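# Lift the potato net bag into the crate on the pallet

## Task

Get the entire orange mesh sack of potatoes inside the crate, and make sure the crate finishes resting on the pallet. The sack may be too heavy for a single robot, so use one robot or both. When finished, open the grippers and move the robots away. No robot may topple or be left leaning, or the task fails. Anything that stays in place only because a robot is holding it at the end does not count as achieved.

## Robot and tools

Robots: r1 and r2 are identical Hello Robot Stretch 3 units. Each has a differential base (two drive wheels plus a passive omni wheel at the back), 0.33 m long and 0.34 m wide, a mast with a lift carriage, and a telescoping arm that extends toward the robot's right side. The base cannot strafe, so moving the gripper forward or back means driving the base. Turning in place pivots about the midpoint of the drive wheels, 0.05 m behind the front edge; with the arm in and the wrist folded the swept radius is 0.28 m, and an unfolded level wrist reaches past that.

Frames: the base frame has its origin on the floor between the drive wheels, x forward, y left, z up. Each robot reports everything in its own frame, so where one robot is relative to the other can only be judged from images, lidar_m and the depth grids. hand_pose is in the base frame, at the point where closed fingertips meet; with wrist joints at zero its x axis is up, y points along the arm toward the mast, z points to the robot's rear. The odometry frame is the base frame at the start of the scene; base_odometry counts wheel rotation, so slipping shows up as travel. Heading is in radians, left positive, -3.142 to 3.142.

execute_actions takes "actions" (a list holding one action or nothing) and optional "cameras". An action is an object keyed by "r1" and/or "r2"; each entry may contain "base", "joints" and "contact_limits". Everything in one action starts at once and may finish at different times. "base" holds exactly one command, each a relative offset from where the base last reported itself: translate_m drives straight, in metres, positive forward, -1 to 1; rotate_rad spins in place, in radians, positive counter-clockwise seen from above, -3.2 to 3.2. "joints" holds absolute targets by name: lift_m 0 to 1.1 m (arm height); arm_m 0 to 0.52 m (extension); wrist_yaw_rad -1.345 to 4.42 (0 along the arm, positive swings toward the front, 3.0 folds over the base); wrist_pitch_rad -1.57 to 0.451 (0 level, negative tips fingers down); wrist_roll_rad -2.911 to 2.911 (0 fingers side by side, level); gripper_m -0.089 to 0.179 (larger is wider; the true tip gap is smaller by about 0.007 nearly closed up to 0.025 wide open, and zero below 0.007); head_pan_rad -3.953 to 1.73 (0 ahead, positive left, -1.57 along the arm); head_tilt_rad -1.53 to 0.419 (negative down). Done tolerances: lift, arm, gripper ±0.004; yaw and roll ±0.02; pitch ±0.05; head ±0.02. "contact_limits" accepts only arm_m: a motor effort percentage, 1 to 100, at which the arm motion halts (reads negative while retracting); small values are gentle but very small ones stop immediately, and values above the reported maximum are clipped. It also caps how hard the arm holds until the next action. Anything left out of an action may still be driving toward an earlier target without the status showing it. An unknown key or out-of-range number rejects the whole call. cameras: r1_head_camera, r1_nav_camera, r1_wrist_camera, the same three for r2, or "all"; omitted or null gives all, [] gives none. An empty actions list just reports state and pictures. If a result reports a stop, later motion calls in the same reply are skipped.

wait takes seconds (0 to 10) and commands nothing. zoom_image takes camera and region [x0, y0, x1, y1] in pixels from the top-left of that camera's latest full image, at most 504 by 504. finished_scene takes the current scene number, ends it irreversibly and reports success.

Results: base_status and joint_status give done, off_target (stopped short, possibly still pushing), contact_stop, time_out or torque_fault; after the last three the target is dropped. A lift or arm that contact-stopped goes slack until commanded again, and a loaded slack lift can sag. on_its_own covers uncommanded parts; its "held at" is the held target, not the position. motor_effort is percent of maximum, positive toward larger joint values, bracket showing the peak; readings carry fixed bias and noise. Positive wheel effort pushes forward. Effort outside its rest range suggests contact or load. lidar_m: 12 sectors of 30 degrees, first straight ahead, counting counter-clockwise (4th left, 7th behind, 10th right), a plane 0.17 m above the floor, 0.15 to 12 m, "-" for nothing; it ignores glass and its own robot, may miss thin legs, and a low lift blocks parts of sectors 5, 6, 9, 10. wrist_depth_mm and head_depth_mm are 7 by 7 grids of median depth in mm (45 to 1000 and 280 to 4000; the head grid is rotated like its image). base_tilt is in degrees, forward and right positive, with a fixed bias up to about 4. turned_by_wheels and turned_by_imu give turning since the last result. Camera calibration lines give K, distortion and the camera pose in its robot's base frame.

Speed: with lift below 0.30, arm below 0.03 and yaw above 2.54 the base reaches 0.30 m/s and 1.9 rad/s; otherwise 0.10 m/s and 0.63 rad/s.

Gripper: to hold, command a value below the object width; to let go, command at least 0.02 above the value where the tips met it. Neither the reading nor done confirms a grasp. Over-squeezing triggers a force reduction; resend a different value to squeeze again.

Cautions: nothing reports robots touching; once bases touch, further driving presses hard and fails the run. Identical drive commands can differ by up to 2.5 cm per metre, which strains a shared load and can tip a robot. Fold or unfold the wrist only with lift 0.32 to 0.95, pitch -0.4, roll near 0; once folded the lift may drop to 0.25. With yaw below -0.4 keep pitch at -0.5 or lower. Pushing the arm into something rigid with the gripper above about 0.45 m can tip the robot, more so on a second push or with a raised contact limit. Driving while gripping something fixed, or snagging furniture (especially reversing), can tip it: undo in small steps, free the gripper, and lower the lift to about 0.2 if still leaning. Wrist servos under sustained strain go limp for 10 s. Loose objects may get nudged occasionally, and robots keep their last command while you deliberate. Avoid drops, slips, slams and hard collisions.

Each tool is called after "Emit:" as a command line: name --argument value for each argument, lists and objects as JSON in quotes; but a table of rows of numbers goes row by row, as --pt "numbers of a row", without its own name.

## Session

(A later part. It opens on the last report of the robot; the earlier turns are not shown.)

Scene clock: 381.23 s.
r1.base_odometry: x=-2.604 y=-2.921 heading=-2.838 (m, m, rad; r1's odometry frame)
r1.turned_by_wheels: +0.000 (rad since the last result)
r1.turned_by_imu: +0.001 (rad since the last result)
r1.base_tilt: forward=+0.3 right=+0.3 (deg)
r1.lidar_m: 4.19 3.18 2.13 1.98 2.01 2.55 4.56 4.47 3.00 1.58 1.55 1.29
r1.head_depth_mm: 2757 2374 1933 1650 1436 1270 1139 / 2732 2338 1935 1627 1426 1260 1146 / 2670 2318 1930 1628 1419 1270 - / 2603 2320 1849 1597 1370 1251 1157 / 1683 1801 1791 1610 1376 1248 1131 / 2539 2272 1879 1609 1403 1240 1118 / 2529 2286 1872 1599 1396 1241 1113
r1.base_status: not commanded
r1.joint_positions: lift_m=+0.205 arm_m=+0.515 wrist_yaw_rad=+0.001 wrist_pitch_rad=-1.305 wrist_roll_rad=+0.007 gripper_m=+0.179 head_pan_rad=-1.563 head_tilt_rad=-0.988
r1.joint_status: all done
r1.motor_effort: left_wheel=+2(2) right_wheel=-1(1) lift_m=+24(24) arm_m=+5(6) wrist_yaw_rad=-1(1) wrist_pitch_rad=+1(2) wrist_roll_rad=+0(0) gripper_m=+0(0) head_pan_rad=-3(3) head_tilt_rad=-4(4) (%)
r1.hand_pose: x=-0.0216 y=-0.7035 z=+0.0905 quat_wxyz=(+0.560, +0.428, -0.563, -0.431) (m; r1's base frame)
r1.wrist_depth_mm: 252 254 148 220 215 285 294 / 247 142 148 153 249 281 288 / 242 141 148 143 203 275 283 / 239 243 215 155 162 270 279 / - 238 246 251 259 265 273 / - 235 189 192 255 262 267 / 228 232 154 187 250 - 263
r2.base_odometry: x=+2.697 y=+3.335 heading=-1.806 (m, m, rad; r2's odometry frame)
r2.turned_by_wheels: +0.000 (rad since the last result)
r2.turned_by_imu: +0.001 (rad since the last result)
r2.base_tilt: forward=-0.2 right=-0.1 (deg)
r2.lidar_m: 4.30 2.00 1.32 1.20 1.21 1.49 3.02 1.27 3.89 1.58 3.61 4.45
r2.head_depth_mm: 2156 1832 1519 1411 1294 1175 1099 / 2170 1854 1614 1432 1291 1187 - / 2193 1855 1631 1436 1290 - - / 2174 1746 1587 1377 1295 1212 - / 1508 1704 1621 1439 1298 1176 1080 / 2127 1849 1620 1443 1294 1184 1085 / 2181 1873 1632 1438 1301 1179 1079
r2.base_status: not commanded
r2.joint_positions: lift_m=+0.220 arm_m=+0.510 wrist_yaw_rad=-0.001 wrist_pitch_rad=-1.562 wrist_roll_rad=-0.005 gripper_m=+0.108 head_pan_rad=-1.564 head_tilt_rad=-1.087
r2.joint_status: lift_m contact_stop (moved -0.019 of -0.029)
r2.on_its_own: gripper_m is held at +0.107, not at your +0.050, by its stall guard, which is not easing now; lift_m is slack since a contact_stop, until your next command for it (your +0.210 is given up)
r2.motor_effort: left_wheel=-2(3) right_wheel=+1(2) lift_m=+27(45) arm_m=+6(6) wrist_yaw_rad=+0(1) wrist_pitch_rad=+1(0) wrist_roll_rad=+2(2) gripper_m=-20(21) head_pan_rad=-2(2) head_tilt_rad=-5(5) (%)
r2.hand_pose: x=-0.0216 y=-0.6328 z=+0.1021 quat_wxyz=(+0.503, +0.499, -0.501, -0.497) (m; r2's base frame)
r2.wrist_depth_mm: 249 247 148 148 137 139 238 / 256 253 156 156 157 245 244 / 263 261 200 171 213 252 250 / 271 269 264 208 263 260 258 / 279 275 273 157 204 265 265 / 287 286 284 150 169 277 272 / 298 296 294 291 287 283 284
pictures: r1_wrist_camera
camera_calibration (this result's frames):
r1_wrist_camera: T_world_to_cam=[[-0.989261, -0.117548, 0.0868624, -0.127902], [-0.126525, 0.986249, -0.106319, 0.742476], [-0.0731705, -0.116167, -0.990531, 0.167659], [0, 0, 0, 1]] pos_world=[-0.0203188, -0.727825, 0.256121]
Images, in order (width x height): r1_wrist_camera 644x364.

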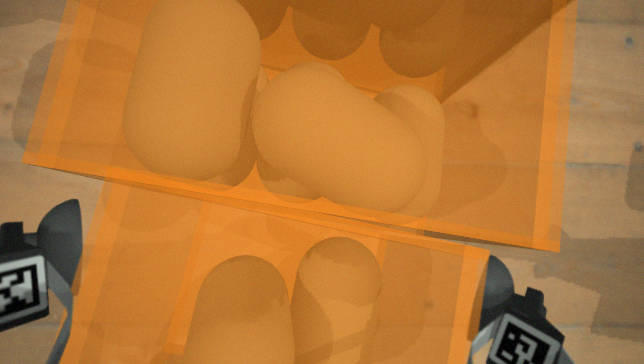

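Emit:
execute_actions --actions '[{"r2":{"joints":{"gripper_m":0.179,"lift_m":0.235}}}]' --cameras '[]'

Emit:
execute_actions --actions '[{"r2":{"joints":{"lift_m":0.2}}}]' --cameras '["r2_wrist_camera"]'

Emit:
execute_actions --actions '[{"r1":{"joints":{"gripper_m":0.06}},"r2":{"joints":{"gripper_m":0.06}}}]' --cameras '[]'

Emit:
execute_actions --actions '[{"r1":{"joints":{"lift_m":0.4}},"r2":{"joints":{"lift_m":0.395}}}]' --cameras '["r1_wrist_camera","r1_head_camera","r2_wrist_camera"]'

Scene clock: 387.10 s.
r1.base_odometry: x=-2.604 y=-2.921 heading=-2.838 (m, m, rad; r1's odometry frame)
r1.turned_by_wheels: +0.000 (rad since the last result)
r1.turned_by_imu: +0.000 (rad since the last result)
r1.base_tilt: forward=+0.0 right=+0.3 (deg)
r1.lidar_m: 4.21 3.18 2.13 1.98 2.00 2.55 4.56 4.48 3.00 0.98 1.55 1.29
r1.head_depth_mm: 2782 2356 1937 1645 1430 1265 1137 / 2749 2326 1922 1631 1423 1262 1151 / 2692 2307 1920 1625 1423 1270 - / 2629 2322 1836 1652 1370 1253 1155 / 1657 1795 1782 1609 1389 1249 1131 / 2593 2265 1890 1600 1408 1245 1121 / 2534 2261 1878 1614 1395 1245 1114
r1.base_status: not commanded
r1.joint_positions: lift_m=+0.205 arm_m=+0.515 wrist_yaw_rad=+0.001 wrist_pitch_rad=-1.305 wrist_roll_rad=+0.007 gripper_m=+0.179 head_pan_rad=-1.563 head_tilt_rad=-0.988
r1.joint_status: not commanded
r1.motor_effort: left_wheel=+2(2) right_wheel=-1(1) lift_m=+25(25) arm_m=+6(5) wrist_yaw_rad=-1(1) wrist_pitch_rad=+2(2) wrist_roll_rad=+0(0) gripper_m=+0(0) head_pan_rad=-3(3) head_tilt_rad=-5(4) (%)
r1.hand_pose: x=-0.0216 y=-0.7035 z=+0.0905 quat_wxyz=(+0.560, +0.428, -0.563, -0.431) (m; r1's base frame)
r1.wrist_depth_mm: 252 255 147 221 215 287 295 / 248 142 148 153 269 281 288 / 243 141 148 143 204 276 285 / 241 243 215 155 161 269 276 / - 240 245 250 257 265 271 / - 235 188 192 252 260 267 / 228 231 154 186 250 - 262
r2.base_odometry: x=+2.697 y=+3.335 heading=-1.806 (m, m, rad; r2's odometry frame)
r2.turned_by_wheels: +0.000 (rad since the last result)
r2.turned_by_imu: +0.001 (rad since the last result)
r2.base_tilt: forward=-0.2 right=+0.1 (deg)
r2.lidar_m: 4.30 2.00 1.31 1.20 1.21 1.50 3.04 1.27 3.93 1.58 3.61 4.43
r2.head_depth_mm: 2174 1850 1510 1415 1287 1176 1102 / 2177 1855 1611 1436 1292 1193 - / 2178 1845 1632 1443 1297 - - / 2165 1746 1560 1375 1297 1206 - / 1520 1689 1628 1439 1293 1175 1075 / 2138 1873 1635 1430 1297 1186 1076 / 2185 1867 1624 1450 1302 1177 1076
r2.base_status: not commanded
r2.joint_positions: lift_m=+0.234 arm_m=+0.510 wrist_yaw_rad=-0.001 wrist_pitch_rad=-1.560 wrist_roll_rad=-0.005 gripper_m=+0.179 head_pan_rad=-1.564 head_tilt_rad=-1.087
r2.joint_status: all done
r2.motor_effort: left_wheel=-3(3) right_wheel=+1(1) lift_m=+44(52) arm_m=+3(6) wrist_yaw_rad=+1(2) wrist_pitch_rad=+0(5) wrist_roll_rad=+2(2) gripper_m=+0(83) head_pan_rad=-2(2) head_tilt_rad=-5(5) (%)
r2.hand_pose: x=-0.0216 y=-0.6333 z=+0.1164 quat_wxyz=(+0.504, +0.498, -0.501, -0.497) (m; r2's base frame)
r2.wrist_depth_mm: 263 260 210 161 149 251 251 / 270 265 208 168 165 258 257 / 277 275 219 182 230 265 264 / 284 285 282 222 275 275 272 / 294 292 290 178 223 283 279 / 305 298 298 175 193 292 - / 313 315 309 305 303 299 299
pictures: none
No camera images: the call's "cameras" was empty. Leave "cameras" out to get every camera's image.

Scene clock: 388.23 s.
r1.base_odometry: x=-2.604 y=-2.921 heading=-2.838 (m, m, rad; r1's odometry frame)
r1.turned_by_wheels: +0.000 (rad since the last result)
r1.turned_by_imu: +0.000 (rad since the last result)
r1.base_tilt: forward=+0.1 right=+0.4 (deg)
r1.lidar_m: 4.21 3.17 2.13 1.98 2.01 2.55 4.55 4.51 3.00 1.58 1.55 1.29
r1.head_depth_mm: 2773 2339 1933 1640 1430 1267 1133 / 2725 2337 1937 1633 1425 1261 1147 / 2675 2340 1922 1624 1420 1265 - / 2663 2313 1864 1593 1369 1249 1157 / 2476 1707 1773 1617 1388 1244 1141 / 2603 2280 1886 1610 1410 1244 1117 / 2566 2258 1885 1605 1402 1237 1113
r1.base_status: not commanded
r1.joint_positions: lift_m=+0.205 arm_m=+0.515 wrist_yaw_rad=+0.001 wrist_pitch_rad=-1.305 wrist_roll_rad=+0.007 gripper_m=+0.179 head_pan_rad=-1.563 head_tilt_rad=-0.988
r1.joint_status: not commanded
r1.motor_effort: left_wheel=+2(2) right_wheel=-2(2) lift_m=+25(24) arm_m=+5(5) wrist_yaw_rad=-2(1) wrist_pitch_rad=+2(2) wrist_roll_rad=+0(0) gripper_m=+0(0) head_pan_rad=-3(3) head_tilt_rad=-4(4) (%)
r1.hand_pose: x=-0.0216 y=-0.7035 z=+0.0905 quat_wxyz=(+0.560, +0.428, -0.563, -0.431) (m; r1's base frame)
r1.wrist_depth_mm: 252 254 148 219 216 285 295 / 246 142 148 153 269 282 290 / 243 140 148 143 203 276 283 / 238 244 214 155 161 272 278 / - 238 246 251 258 265 273 / - 236 188 193 253 263 268 / 228 232 154 186 248 - 263
r2.base_odometry: x=+2.697 y=+3.335 heading=-1.806 (m, m, rad; r2's odometry frame)
r2.turned_by_wheels: +0.000 (rad since the last result)
r2.turned_by_imu: +0.000 (rad since the last result)
r2.base_tilt: forward=-0.4 right=+0.0 (deg)
r2.lidar_m: 4.29 2.01 1.31 1.20 1.21 1.49 3.04 1.27 3.93 1.58 3.61 4.47
r2.head_depth_mm: 2163 1845 1513 1410 1289 1175 1101 / 2162 1849 1620 1429 1292 1186 - / 2198 1850 1616 1439 1295 - - / 2185 1743 1577 1371 1291 1206 - / 1506 1697 1622 1445 1304 1181 1081 / 2133 1853 1632 1442 1298 1177 1085 / 2180 1866 1622 1439 1301 1181 1076
r2.base_status: not commanded
r2.joint_positions: lift_m=+0.201 arm_m=+0.510 wrist_yaw_rad=-0.001 wrist_pitch_rad=-1.560 wrist_roll_rad=-0.005 gripper_m=+0.179 head_pan_rad=-1.564 head_tilt_rad=-1.087
r2.joint_status: all done
r2.motor_effort: left_wheel=-2(3) right_wheel=+1(1) lift_m=+9(38) arm_m=+3(3) wrist_yaw_rad=+1(1) wrist_pitch_rad=+0(0) wrist_roll_rad=+2(2) gripper_m=+0(0) head_pan_rad=-3(2) head_tilt_rad=-5(5) (%)
r2.hand_pose: x=-0.0216 y=-0.6333 z=+0.0831 quat_wxyz=(+0.504, +0.498, -0.501, -0.497) (m; r2's base frame)
r2.wrist_depth_mm: 230 229 128 131 121 120 219 / 237 236 133 141 143 226 226 / 245 242 144 149 191 235 232 / 252 248 246 205 243 240 238 / 258 257 253 147 202 250 245 / 268 262 262 142 162 257 - / 277 274 271 143 164 264 262
pictures: r2_wrist_camera
camera_calibration (this result's frames):
r2_wrist_camera: T_world_to_cam=[[-0.995927, 0.0891613, -0.0134368, 0.0477138], [0.0853605, 0.980307, 0.178076, 0.637958], [0.0290496, 0.176203, -0.983925, 0.36065], [0, 0, 0, 1]] pos_world=[-0.0174137, -0.693197, 0.241889]
Images, in order (width x height): r2_wrist_camera 644x364.

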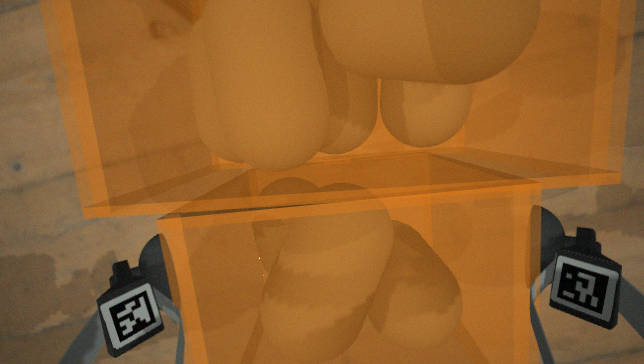

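Scene clock: 390.00 s.
r1.base_odometry: x=-2.604 y=-2.921 heading=-2.838 (m, m, rad; r1's odometry frame)
r1.turned_by_wheels: +0.000 (rad since the last result)
r1.turned_by_imu: +0.000 (rad since the last result)
r1.base_tilt: forward=+0.1 right=+0.2 (deg)
r1.lidar_m: 4.21 3.17 2.13 1.98 2.00 2.55 4.56 4.49 3.01 1.58 1.55 1.29
r1.head_depth_mm: 2770 2377 1931 1642 1423 1265 1133 / 2718 2332 1930 1634 1429 1258 1146 / 2698 2322 1926 1630 1420 1273 - / 2642 2295 1875 1602 1380 1252 1155 / 2462 1724 1781 1612 1385 1238 1137 / 2590 2290 1892 1609 1398 1244 1119 / 2561 2267 1884 1604 1405 1236 1114
r1.base_status: not commanded
r1.joint_positions: lift_m=+0.206 arm_m=+0.515 wrist_yaw_rad=-0.002 wrist_pitch_rad=-1.303 wrist_roll_rad=+0.010 gripper_m=+0.063 head_pan_rad=-1.563 head_tilt_rad=-0.988
r1.joint_status: all done
r1.motor_effort: left_wheel=-1(2) right_wheel=+3(3) lift_m=+16(25) arm_m=+5(5) wrist_yaw_rad=+2(2) wrist_pitch_rad=+1(2) wrist_roll_rad=-2(2) gripper_m=-49(100) head_pan_rad=-3(3) head_tilt_rad=-4(4) (%)
r1.hand_pose: x=-0.0217 y=-0.7041 z=+0.0909 quat_wxyz=(+0.559, +0.426, -0.565, -0.432) (m; r1's base frame)
r1.wrist_depth_mm: 258 260 156 221 219 293 302 / 253 152 153 237 275 286 295 / 250 144 151 148 211 282 288 / 242 247 209 158 165 276 283 / 240 245 250 255 261 269 277 / - 241 195 198 256 266 271 / 230 236 160 190 251 - 266
r2.base_odometry: x=+2.697 y=+3.335 heading=-1.806 (m, m, rad; r2's odometry frame)
r2.turned_by_wheels: +0.000 (rad since the last result)
r2.turned_by_imu: +0.000 (rad since the last result)
r2.base_tilt: forward=-0.3 right=+0.0 (deg)
r2.lidar_m: 4.30 2.00 1.31 1.20 1.21 1.49 3.03 1.27 3.91 1.58 3.60 4.48
r2.head_depth_mm: 2172 1835 1511 1400 1290 1173 1098 / 2165 1854 1617 1434 1294 1187 - / 2164 1852 1627 1447 1296 - - / 2164 1742 1549 1372 1295 1207 - / 1505 1696 1619 1451 1290 1180 1076 / 2130 1866 1629 1445 1296 1173 1079 / 2188 1868 1627 1444 1290 1180 1078
r2.base_status: not commanded
r2.joint_positions: lift_m=+0.201 arm_m=+0.510 wrist_yaw_rad=-0.001 wrist_pitch_rad=-1.561 wrist_roll_rad=-0.005 gripper_m=+0.062 head_pan_rad=-1.564 head_tilt_rad=-1.087
r2.joint_status: all done
r2.motor_effort: left_wheel=-5(6) right_wheel=+4(4) lift_m=+8(9) arm_m=+3(3) wrist_yaw_rad=+0(1) wrist_pitch_rad=+0(0) wrist_roll_rad=+2(2) gripper_m=-40(100) head_pan_rad=-3(2) head_tilt_rad=-5(5) (%)
r2.hand_pose: x=-0.0216 y=-0.6332 z=+0.0831 quat_wxyz=(+0.504, +0.499, -0.501, -0.497) (m; r2's base frame)
r2.wrist_depth_mm: 233 231 130 133 123 121 222 / 239 238 135 142 143 228 227 / 245 243 147 150 191 236 233 / 253 251 248 201 244 243 241 / 261 259 255 149 204 249 246 / 269 267 263 144 164 258 253 / 278 276 274 145 171 266 265
pictures: none
No camera images: the call's "cameras" was empty. Leave "cameras" out to get every camera's image.

Scene clock: 392.60 s.
r1.base_odometry: x=-2.604 y=-2.921 heading=-2.838 (m, m, rad; r1's odometry frame)
r1.turned_by_wheels: +0.000 (rad since the last result)
r1.turned_by_imu: +0.001 (rad since the last result)
r1.base_tilt: forward=-0.1 right=+0.3 (deg)
r1.lidar_m: 4.21 3.19 2.14 1.98 2.00 2.55 4.55 4.48 2.99 1.58 1.55 1.29
r1.head_depth_mm: 2744 2344 1941 1646 1427 1261 1136 / 2739 2357 1915 1651 1423 1260 1146 / 2695 2336 1927 1648 1419 1261 - / 2639 2282 1832 1519 1388 1252 1154 / 1530 1836 1797 1536 1406 1247 1133 / 2556 2279 1877 1599 1407 1241 1119 / 2539 2258 1873 1610 1400 1242 1114
r1.base_status: not commanded
r1.joint_positions: lift_m=+0.399 arm_m=+0.515 wrist_yaw_rad=+0.001 wrist_pitch_rad=-1.303 wrist_roll_rad=+0.003 gripper_m=+0.078 head_pan_rad=-1.563 head_tilt_rad=-0.988
r1.joint_status: all done
r1.on_its_own: gripper_m is held at +0.077, not at your +0.060, by its stall guard, which is still easing
r1.motor_effort: left_wheel=+1(2) right_wheel=+0(4) lift_m=+55(57) arm_m=+3(6) wrist_yaw_rad=-1(2) wrist_pitch_rad=+1(3) wrist_roll_rad=+1(3) gripper_m=-15(48) head_pan_rad=-3(4) head_tilt_rad=-4(4) (%)
r1.hand_pose: x=-0.0216 y=-0.7043 z=+0.2845 quat_wxyz=(+0.562, +0.428, -0.563, -0.430) (m; r1's base frame)
r1.wrist_depth_mm: 443 450 193 205 206 511 526 / 435 440 168 173 255 497 512 / 428 431 166 182 180 488 502 / 422 430 217 221 222 478 489 / 413 427 436 439 457 471 484 / - 417 198 204 451 463 478 / 397 410 164 198 442 456 469
r2.base_odometry: x=+2.697 y=+3.335 heading=-1.806 (m, m, rad; r2's odometry frame)
r2.turned_by_wheels: +0.000 (rad since the last result)
r2.turned_by_imu: +0.001 (rad since the last result)
r2.base_tilt: forward=-0.3 right=+0.0 (deg)
r2.lidar_m: 4.31 2.00 1.31 1.20 1.21 1.50 3.02 1.27 3.93 1.58 3.59 4.45
r2.head_depth_mm: 2180 1856 1519 1410 1288 1175 1103 / 2158 1863 1612 1433 1287 1197 - / 2168 1860 1652 1431 1275 - - / 2179 1719 1508 1369 1289 1215 - / 1728 1708 1611 1444 1293 1174 1078 / 2185 1865 1630 1441 1296 1176 1082 / 2188 1851 1629 1441 1293 1173 1081
r2.base_status: not commanded
r2.joint_positions: lift_m=+0.394 arm_m=+0.510 wrist_yaw_rad=-0.001 wrist_pitch_rad=-1.532 wrist_roll_rad=+0.000 gripper_m=+0.077 head_pan_rad=-1.564 head_tilt_rad=-1.087
r2.joint_status: all done
r2.on_its_own: gripper_m is held at +0.076, not at your +0.060, by its stall guard, which is still easing
r2.motor_effort: left_wheel=-2(6) right_wheel=+0(5) lift_m=+55(57) arm_m=+2(3) wrist_yaw_rad=+1(1) wrist_pitch_rad=-8(10) wrist_roll_rad=+0(2) gripper_m=-33(40) head_pan_rad=-1(3) head_tilt_rad=-5(5) (%)
r2.hand_pose: x=-0.0216 y=-0.6407 z=+0.2754 quat_wxyz=(+0.509, +0.490, -0.509, -0.491) (m; r2's base frame)
r2.wrist_depth_mm: 417 412 161 153 142 146 399 / 426 420 158 157 154 409 406 / 438 432 164 163 196 419 417 / 451 442 439 207 431 432 427 / 461 451 450 152 441 435 434 / 472 470 462 146 165 452 446 / 487 486 477 144 163 462 458
pictures: r1_head_camera (sideways: a quarter turn clockwise sets it upright), r1_wrist_camera, r2_wrist_camera
camera_calibration (this result's frames):
r1_head_camera: T_world_to_cam=[[0.0408861, 0.790503, -0.611092, 0.813821], [0.998277, -0.0580875, -0.00835022, 0.00700775], [-0.0420977, -0.609697, -0.791516, 0.988077], [0, 0, 0, 1]] pos_world=[0.00132613, -0.0404934, 1.27946]
r1_wrist_camera: T_world_to_cam=[[-0.988762, -0.120774, 0.0881143, -0.147471], [-0.130076, 0.985512, -0.108841, 0.764068], [-0.0736925, -0.11908, -0.990146, 0.357566], [0, 0, 0, 1]] pos_world=[-0.020076, -0.72823, 0.450199]
r2_wrist_camera: T_world_to_cam=[[-0.995458, 0.0938303, -0.0161016, 0.0546818], [0.0903591, 0.984466, 0.150542, 0.621253], [0.0299769, 0.148403, -0.988473, 0.534654], [0, 0, 0, 1]] pos_world=[-0.0177297, -0.696078, 0.435846]
Images, in order (width x height): r1_head_camera 896x504, r1_wrist_camera 644x364, r2_wrist_camera 644x364.

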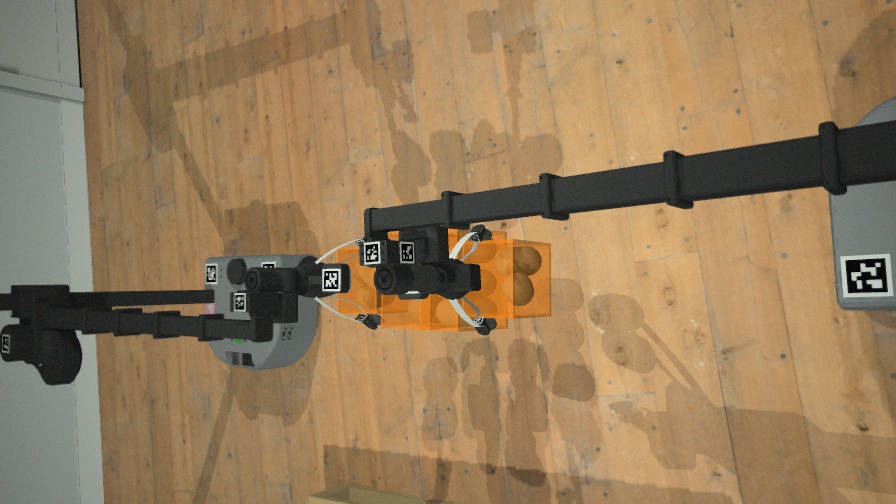

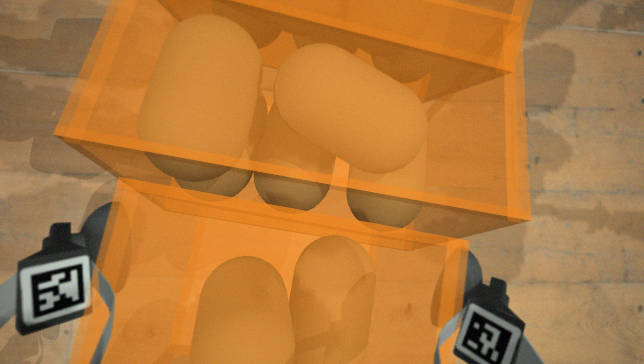

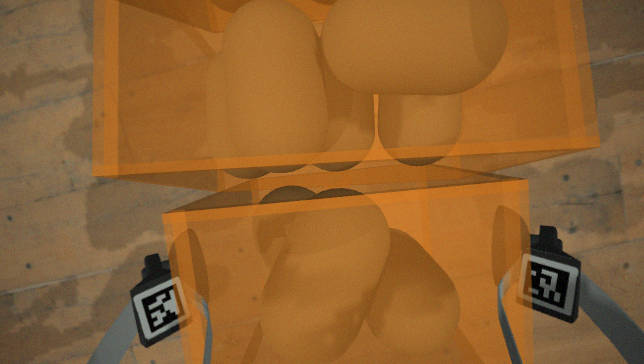

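Emit:
execute_actions --actions '[{"r1":{"joints":{"lift_m":0.7,"gripper_m":0.05},"base":{"rotate_rad":-0.08}},"r2":{"joints":{"lift_m":0.695,"gripper_m":0.05}}}]' --cameras '[]'

Emit:
execute_actions --actions '[{"r1":{"base":{"translate_m":0.3}},"r2":{"base":{"translate_m":-0.124}}}]' --cameras '[]'

Emit:
execute_actions --actions '[{"r1":{"base":{"translate_m":0.4},"joints":{"gripper_m":0.06}},"r2":{"base":{"translate_m":-0.342},"joints":{"gripper_m":0.06}}}]' --cameras '["r1_head_camera","r2_head_camera"]'

Scene clock: 406.10 s.
r1.base_odometry: x=-2.604 y=-2.921 heading=-2.917 (m, m, rad; r1's odometry frame)
r1.turned_by_wheels: -0.079 (rad since the last result)
r1.turned_by_imu: -0.077 (rad since the last result)
r1.base_tilt: forward=+0.1 right=+0.3 (deg)
r1.lidar_m: 4.20 3.54 2.20 1.98 1.99 2.41 4.55 4.57 3.09 1.58 2.80 1.29
r1.head_depth_mm: 2846 2326 1938 1648 1433 1292 - / 2708 2332 1932 1674 - - - / 2709 2403 1874 1614 1398 1257 1160 / 2677 2452 1851 1567 1404 1252 1152 / 2507 1438 1053 1586 1400 1248 1134 / 905 2295 1806 1614 1407 1243 1121 / 2558 2248 1876 1603 1394 1236 1112
r1.base_status: rotate_rad off_target (by the wheels' count: -0.0791 of -0.0800)
r1.joint_positions: lift_m=+0.699 arm_m=+0.515 wrist_yaw_rad=+0.065 wrist_pitch_rad=-1.292 wrist_roll_rad=-0.029 gripper_m=+0.066 head_pan_rad=-1.563 head_tilt_rad=-0.988
r1.joint_status: gripper_m off_target (ended at +0.066, target +0.050); the others done
r1.on_its_own: wrist_yaw_rad is held at +0.046, not at your +0.000, by its stall guard, which is not easing now; gripper_m is held at +0.064, not at your +0.050, by its stall guard, which is still easing; right_wheel is at rest, and its effort (-20) is outside its rest range (-18 to +18); wrist_yaw_rad is at rest, and its effort (-21) is outside its rest range (-12 to +12)
r1.motor_effort: left_wheel=+16(18) right_wheel=-20(22) lift_m=+55(57) arm_m=+3(3) wrist_yaw_rad=-21(29) wrist_pitch_rad=-2(2) wrist_roll_rad=+18(21) gripper_m=-46(100) head_pan_rad=-3(3) head_tilt_rad=-4(4) (%)
r1.hand_pose: x=-0.0185 y=-0.7070 z=+0.5850 quat_wxyz=(+0.586, +0.450, -0.541, -0.401) (m; r1's base frame)
r1.wrist_depth_mm: 731 767 199 203 843 860 890 / 729 164 178 174 823 834 881 / 723 156 184 181 799 829 851 / 701 217 216 227 780 818 837 / 688 719 726 746 795 812 818 / - 698 203 204 750 782 801 / 675 684 163 198 746 778 785
r2.base_odometry: x=+2.697 y=+3.335 heading=-1.805 (m, m, rad; r2's odometry frame)
r2.turned_by_wheels: +0.001 (rad since the last result)
r2.turned_by_imu: +0.004 (rad since the last result)
r2.base_tilt: forward=-0.3 right=+0.0 (deg)
r2.lidar_m: 4.30 2.00 1.31 1.20 1.21 1.50 3.01 1.27 3.89 1.58 3.60 4.48
r2.head_depth_mm: 2157 1860 1518 1413 1315 - - / 2144 1841 1639 - 1279 - - / 2275 1798 1594 1448 1288 1217 - / 2222 - 922 1437 1298 1203 - / 1765 1688 1577 1441 1304 1174 1077 / 2166 1875 1626 1448 1295 1182 1080 / 2168 1864 1629 1438 1290 1176 1083
r2.base_status: not commanded
r2.joint_positions: lift_m=+0.694 arm_m=+0.510 wrist_yaw_rad=+0.011 wrist_pitch_rad=-1.521 wrist_roll_rad=-0.033 gripper_m=+0.068 head_pan_rad=-1.564 head_tilt_rad=-1.087
r2.joint_status: gripper_m off_target (ended at +0.068, target +0.050); the others done
r2.on_its_own: gripper_m is held at +0.066, not at your +0.050, by its stall guard, which is still easing; wrist_yaw_rad is at rest, and its effort (-13) is outside its rest range (-12 to +12)
r2.motor_effort: left_wheel=+15(16) right_wheel=-13(15) lift_m=+55(55) arm_m=+1(1) wrist_yaw_rad=-13(13) wrist_pitch_rad=-12(12) wrist_roll_rad=+13(13) gripper_m=-35(100) head_pan_rad=-2(2) head_tilt_rad=-5(5) (%)
r2.hand_pose: x=-0.0218 y=-0.6436 z=+0.5753 quat_wxyz=(+0.523, +0.498, -0.501, -0.477) (m; r2's base frame)
r2.wrist_depth_mm: 707 699 161 151 143 675 651 / 724 727 153 161 159 687 662 / 738 729 154 195 200 705 678 / 753 750 738 735 731 731 704 / 785 768 749 152 747 744 703 / 789 791 766 146 166 755 624 / 802 815 791 143 161 770 769
pictures: none
No camera images: the call's "cameras" was empty. Leave "cameras" out to get every camera's image.

Scene clock: 411.73 s.
r1.base_odometry: x=-2.897 y=-2.988 heading=-2.917 (m, m, rad; r1's odometry frame)
r1.turned_by_wheels: +0.000 (rad since the last result)
r1.turned_by_imu: -0.016 (rad since the last result)
r1.base_tilt: forward=+0.1 right=+0.4 (deg)
r1.lidar_m: 3.91 3.73 2.28 2.04 2.04 2.45 4.55 4.87 3.06 1.58 1.19 1.05
r1.head_depth_mm: 2806 2344 1931 1647 1428 1287 - / 2746 2322 1938 1673 - - - / 2708 2402 1857 1610 1395 1252 1167 / 906 1762 1061 1549 1406 1249 1156 / 2505 2301 1795 1578 1407 1249 1138 / 2531 2302 1880 1578 1378 1226 1116 / 2469 2284 1890 1479 1281 1122 1115
r1.base_status: done
r1.joint_positions: lift_m=+0.699 arm_m=+0.515 wrist_yaw_rad=-0.009 wrist_pitch_rad=-1.292 wrist_roll_rad=+0.029 gripper_m=+0.096 head_pan_rad=-1.564 head_tilt_rad=-0.988
r1.joint_status: not commanded
r1.on_its_own: gripper_m is held at +0.095, not at your +0.050, by its stall guard, which is still easing
r1.motor_effort: left_wheel=-8(27) right_wheel=+11(26) lift_m=+54(55) arm_m=+2(3) wrist_yaw_rad=+12(35) wrist_pitch_rad=-2(4) wrist_roll_rad=-11(24) gripper_m=-31(46) head_pan_rad=-3(3) head_tilt_rad=-4(4) (%)
r1.hand_pose: x=-0.0220 y=-0.7071 z=+0.5850 quat_wxyz=(+0.554, +0.417, -0.574, -0.435) (m; r1's base frame)
r1.wrist_depth_mm: 744 646 187 206 201 845 875 / 675 628 170 184 221 848 860 / 618 618 167 192 181 816 851 / 611 703 740 225 224 794 828 / 680 708 722 746 763 793 809 / - 698 203 205 758 788 808 / 566 677 164 196 735 - 782
r2.base_odometry: x=+2.726 y=+3.455 heading=-1.805 (m, m, rad; r2's odometry frame)
r2.turned_by_wheels: +0.000 (rad since the last result)
r2.turned_by_imu: -0.085 (rad since the last result)
r2.base_tilt: forward=-0.2 right=-0.1 (deg)
r2.lidar_m: 4.42 2.22 1.35 1.18 1.18 1.39 2.51 1.17 1.27 1.58 3.60 4.24
r2.head_depth_mm: 2155 1839 1503 1299 1196 - - / 2171 1836 1472 - 1276 - - / 2252 1033 1562 1433 1288 1210 - / 1557 1029 917 1439 1286 1209 - / 2167 1742 1603 1436 1295 1173 1080 / 2167 1857 1617 1445 1303 1172 1076 / 2177 1856 1619 1445 1304 1182 1077
r2.base_status: done
r2.joint_positions: lift_m=+0.694 arm_m=+0.510 wrist_yaw_rad=-0.015 wrist_pitch_rad=-1.520 wrist_roll_rad=+0.036 gripper_m=+0.096 head_pan_rad=-1.565 head_tilt_rad=-1.089
r2.joint_status: not commanded
r2.on_its_own: gripper_m is held at +0.095, not at your +0.050, by its stall guard, which is still easing; wrist_yaw_rad is at rest, and its effort (+17) is outside its rest range (-12 to +12)
r2.motor_effort: left_wheel=-10(51) right_wheel=+9(20) lift_m=+52(54) arm_m=+0(1) wrist_yaw_rad=+17(22) wrist_pitch_rad=-12(14) wrist_roll_rad=-13(18) gripper_m=-25(38) head_pan_rad=-2(2) head_tilt_rad=-5(5) (%)
r2.hand_pose: x=-0.0215 y=-0.6439 z=+0.5754 quat_wxyz=(+0.500, +0.475, -0.525, -0.500) (m; r2's base frame)
r2.wrist_depth_mm: 700 702 685 163 151 564 565 / 708 713 210 159 153 151 578 / 737 721 205 159 199 594 596 / 742 750 741 216 729 708 595 / 761 746 764 156 734 732 609 / 788 787 781 146 164 756 620 / 813 802 793 140 156 773 771
pictures: none
No camera images: the call's "cameras" was empty. Leave "cameras" out to get every camera's image.

Scene clock: 417.10 s.
r1.base_odometry: x=-3.287 y=-3.077 heading=-2.918 (m, m, rad; r1's odometry frame)
r1.turned_by_wheels: -0.001 (rad since the last result)
r1.turned_by_imu: -0.006 (rad since the last result)
r1.base_tilt: forward=+0.0 right=+0.3 (deg)
r1.lidar_m: 3.51 3.52 2.39 2.12 2.13 2.54 4.73 4.95 2.98 1.60 0.79 0.86
r1.head_depth_mm: 2731 2364 1937 1647 1420 1286 - / 2719 2350 1931 1677 - - - / 2634 2409 1789 1616 1399 1199 1162 / 906 1864 1049 1406 1292 1170 1154 / 2532 2290 1796 1517 1339 1146 1137 / 2474 2289 1878 1517 1339 1206 1110 / 2419 2248 1873 1535 1326 1197 1094
r1.base_status: done
r1.joint_positions: lift_m=+0.699 arm_m=+0.515 wrist_yaw_rad=-0.058 wrist_pitch_rad=-1.272 wrist_roll_rad=+0.038 gripper_m=+0.086 head_pan_rad=-1.564 head_tilt_rad=-0.988
r1.joint_status: gripper_m off_target (ended at +0.086, target +0.060)
r1.on_its_own: wrist_yaw_rad is held at -0.041, not at your +0.000, by its stall guard, which is not easing now; gripper_m is held at +0.085, not at your +0.060, by its stall guard, which is still easing; wrist_yaw_rad is at rest, and its effort (+18) is outside its rest range (-12 to +12)
r1.motor_effort: left_wheel=-12(19) right_wheel=+17(24) lift_m=+54(53) arm_m=+1(2) wrist_yaw_rad=+18(29) wrist_pitch_rad=-8(8) wrist_roll_rad=-16(19) gripper_m=-36(100) head_pan_rad=-3(3) head_tilt_rad=-4(4) (%)
r1.hand_pose: x=-0.0246 y=-0.7122 z=+0.5860 quat_wxyz=(+0.545, +0.395, -0.591, -0.444) (m; r1's base frame)
r1.wrist_depth_mm: 656 659 246 207 207 873 909 / 726 643 172 185 193 848 864 / 706 625 172 222 181 842 857 / 609 621 609 229 224 799 839 / 593 704 622 618 758 798 816 / - 682 200 204 753 780 780 / 566 577 164 197 730 - 784
r2.base_odometry: x=+2.805 y=+3.788 heading=-1.806 (m, m, rad; r2's odometry frame)
r2.turned_by_wheels: -0.001 (rad since the last result)
r2.turned_by_imu: -0.053 (rad since the last result)
r2.base_tilt: forward=-0.3 right=+0.1 (deg)
r2.lidar_m: 4.76 2.29 1.30 1.11 1.11 1.26 2.14 0.90 0.91 1.60 3.67 4.20
r2.head_depth_mm: 2157 1769 1390 1337 1235 - - / 2147 1846 1552 - 1250 - - / 2217 1025 1432 1357 1201 1218 - / 2108 1076 921 1355 1295 1207 - / 2106 1736 1600 1438 1291 1172 1077 / 2159 1859 1620 1441 1292 1174 1078 / 2189 1832 1611 1441 1293 1178 1079
r2.base_status: done
r2.joint_positions: lift_m=+0.694 arm_m=+0.510 wrist_yaw_rad=-0.016 wrist_pitch_rad=-1.500 wrist_roll_rad=+0.044 gripper_m=+0.088 head_pan_rad=-1.565 head_tilt_rad=-1.089
r2.joint_status: gripper_m off_target (ended at +0.088, target +0.060)
r2.on_its_own: gripper_m is held at +0.086, not at your +0.060, by its stall guard, which is still easing; wrist_yaw_rad is at rest, and its effort (+19) is outside its rest range (-12 to +12)
r2.motor_effort: left_wheel=-16(27) right_wheel=+12(17) lift_m=+52(53) arm_m=+0(1) wrist_yaw_rad=+19(19) wrist_pitch_rad=-17(18) wrist_roll_rad=-15(16) gripper_m=-30(100) head_pan_rad=-2(2) head_tilt_rad=-4(5) (%)
r2.hand_pose: x=-0.0215 y=-0.6492 z=+0.5752 quat_wxyz=(+0.502, +0.467, -0.532, -0.497) (m; r2's base frame)
r2.wrist_depth_mm: 708 711 693 159 149 149 574 / 730 721 209 158 154 151 580 / 736 733 204 159 199 594 587 / 754 751 728 215 609 610 594 / 765 768 752 156 612 633 607 / 786 767 766 146 164 649 735 / 809 793 789 140 157 775 759
pictures: r1_head_camera (sideways: a quarter turn clockwise sets it upright), r2_head_camera (sideways: a quarter turn clockwise sets it upright)
camera_calibration (this result's frames):
r1_head_camera: T_world_to_cam=[[0.0412426, 0.790504, -0.611067, 0.813787], [0.99825, -0.0585377, -0.00835225, 0.00701054], [-0.0423729, -0.609654, -0.791535, 0.988103], [0, 0, 0, 1]] pos_world=[0.00130785, -0.0404905, 1.27946]
r2_head_camera: T_world_to_cam=[[0.0575358, 0.883922, -0.464081, 0.620567], [0.998206, -0.0586439, 0.0120581, -0.0225725], [-0.0165571, -0.463942, -0.885711, 1.11264], [0, 0, 0, 1]] pos_world=[0.00524926, -0.0336558, 1.27374]
Images, in order (width x height): r1_head_camera 896x504, r2_head_camera 896x504.

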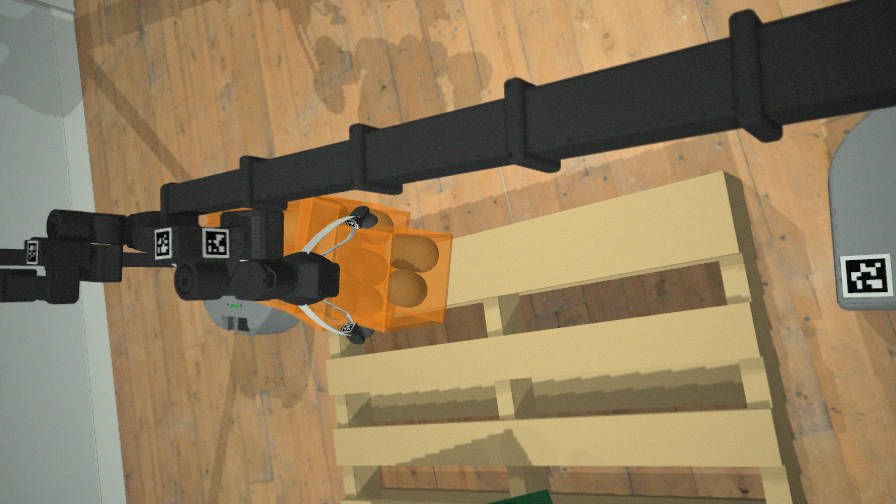

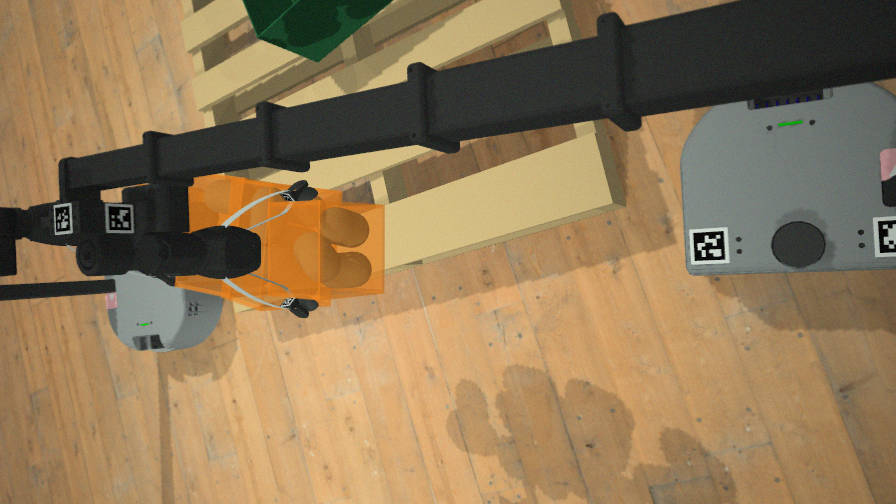

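Emit:
execute_actions --actions '[{"r1":{"base":{"translate_m":0.15},"joints":{"wrist_roll_rad":0.35,"gripper_m":0.05}},"r2":{"base":{"rotate_rad":0.13},"joints":{"wrist_roll_rad":0.35,"gripper_m":0.05}}}]' --cameras '["r1_head_camera","r2_head_camera"]'

Scene clock: 434.33 s.
r1.base_odometry: x=-3.433 y=-3.110 heading=-2.918 (m, m, rad; r1's odometry frame)
r1.turned_by_wheels: +0.000 (rad since the last result)
r1.turned_by_imu: -0.089 (rad since the last result)
r1.base_tilt: forward=+0.2 right=+0.4 (deg)
r1.lidar_m: 3.34 3.37 2.57 2.17 2.16 2.45 4.10 5.41 3.11 1.62 0.71 0.76
r1.head_depth_mm: 2856 2349 1944 1638 1425 1283 - / 2783 2331 1921 1672 - - - / 2651 2281 1113 1527 1276 1186 1159 / 1552 2414 1067 1433 1361 1146 1159 / 2560 2292 1890 1455 1333 1193 1118 / 2458 2277 1880 1514 1315 1183 1086 / 2376 2258 1873 1534 1213 1135 1070
r1.base_status: done
r1.joint_positions: lift_m=+0.699 arm_m=+0.515 wrist_yaw_rad=-0.040 wrist_pitch_rad=-1.229 wrist_roll_rad=+0.332 gripper_m=+0.078 head_pan_rad=-1.564 head_tilt_rad=-0.990
r1.joint_status: gripper_m off_target (ended at +0.078, target +0.050); the others done
r1.on_its_own: wrist_yaw_rad is held at -0.041, not at your +0.000, by its stall guard, which is not easing now; gripper_m is held at +0.076, not at your +0.050, by its stall guard, which is still easing
r1.motor_effort: left_wheel=-6(41) right_wheel=+9(29) lift_m=+54(54) arm_m=-4(4) wrist_yaw_rad=-1(20) wrist_pitch_rad=-19(23) wrist_roll_rad=+8(14) gripper_m=-39(100) head_pan_rad=-2(3) head_tilt_rad=-3(4) (%)
r1.hand_pose: x=-0.0242 y=-0.7232 z=+0.5885 quat_wxyz=(+0.465, +0.321, -0.672, -0.479) (m; r1's base frame)
r1.wrist_depth_mm: 866 734 193 217 211 848 846 / 724 710 176 183 187 814 827 / 681 666 175 221 187 796 793 / 630 652 641 231 223 777 778 / 511 635 215 626 632 749 736 / - 631 206 207 602 743 732 / 472 592 584 202 590 - 714
r2.base_odometry: x=+2.805 y=+3.788 heading=-1.676 (m, m, rad; r2's odometry frame)
r2.turned_by_wheels: +0.130 (rad since the last result)
r2.turned_by_imu: -0.105 (rad since the last result)
r2.base_tilt: forward=-0.4 right=+0.0 (deg)
r2.lidar_m: 4.77 2.95 1.41 1.13 1.12 1.21 1.84 1.08 0.92 1.63 3.65 3.97
r2.head_depth_mm: 2146 1697 1365 1331 1277 - - / 2139 1736 1468 - - - - / 2078 975 1412 1360 1197 1215 - / 2215 1665 937 1339 1295 1209 - / 2155 1740 1540 1440 1295 1173 1082 / 2165 1859 1625 1443 1296 1181 1083 / 2163 1866 1628 1448 1301 1180 1080
r2.base_status: done
r2.joint_positions: lift_m=+0.694 arm_m=+0.510 wrist_yaw_rad=-0.002 wrist_pitch_rad=-1.456 wrist_roll_rad=+0.353 gripper_m=+0.079 head_pan_rad=-1.565 head_tilt_rad=-1.090
r2.joint_status: gripper_m off_target (ended at +0.079, target +0.050); the others done
r2.on_its_own: gripper_m is held at +0.078, not at your +0.050, by its stall guard, which is still easing; wrist_pitch_rad is at rest, and its effort (-31) is outside its rest range (-20 to +32)
r2.motor_effort: left_wheel=-6(79) right_wheel=+5(20) lift_m=+50(53) arm_m=-4(4) wrist_yaw_rad=+3(19) wrist_pitch_rad=-31(33) wrist_roll_rad=-1(14) gripper_m=-32(100) head_pan_rad=-2(2) head_tilt_rad=-4(5) (%)
r2.hand_pose: x=-0.0217 y=-0.6608 z=+0.5753 quat_wxyz=(+0.426, +0.380, -0.613, -0.547) (m; r2's base frame)
r2.wrist_depth_mm: 752 724 216 158 146 562 563 / 758 740 167 162 160 573 655 / 772 752 200 165 198 681 574 / 793 765 755 209 611 591 597 / 790 776 750 152 601 710 706 / 801 781 768 146 165 611 698 / 812 798 779 144 163 736 715
pictures: r1_head_camera (sideways: a quarter turn clockwise sets it upright), r2_head_camera (sideways: a quarter turn clockwise sets it upright)
camera_calibration (this result's frames):
r1_head_camera: T_world_to_cam=[[0.0416709, 0.791585, -0.609637, 0.811921], [0.998218, -0.0590726, -0.00847121, 0.0071656], [-0.0427185, -0.608197, -0.792636, 0.989537], [0, 0, 0, 1]] pos_world=[0.00128527, -0.0404472, 1.27938]
r2_head_camera: T_world_to_cam=[[0.0583537, 0.884387, -0.463091, 0.619273], [0.998151, -0.0595842, 0.0119854, -0.0224775], [-0.0169932, -0.462935, -0.886229, 1.11332], [0, 0, 0, 1]] pos_world=[0.00521784, -0.0336234, 1.2737]
Images, in order (width x height): r1_head_camera 896x504, r2_head_camera 896x504.

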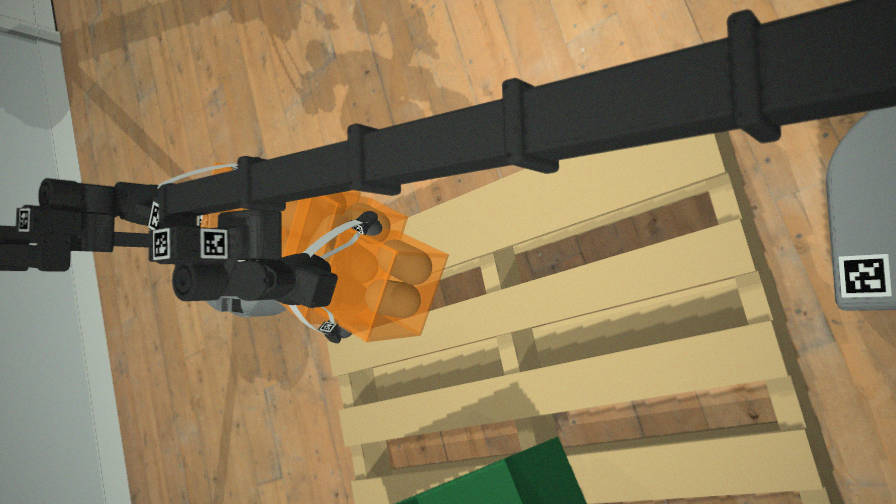

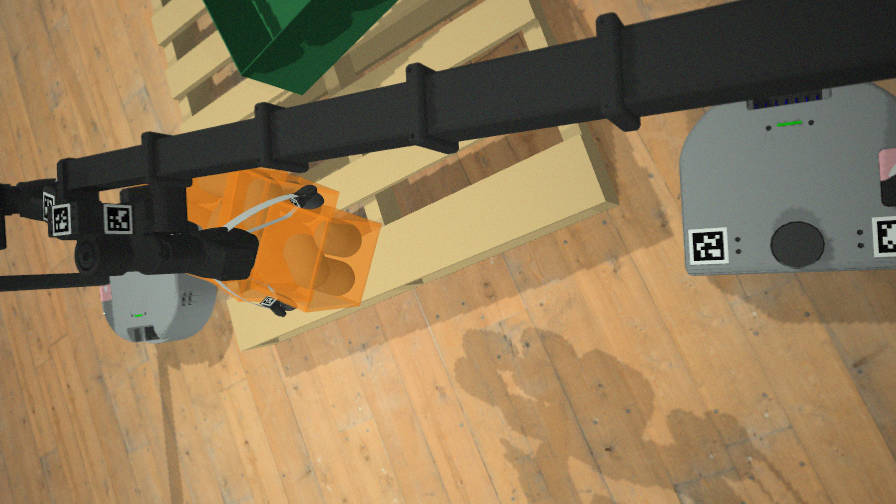

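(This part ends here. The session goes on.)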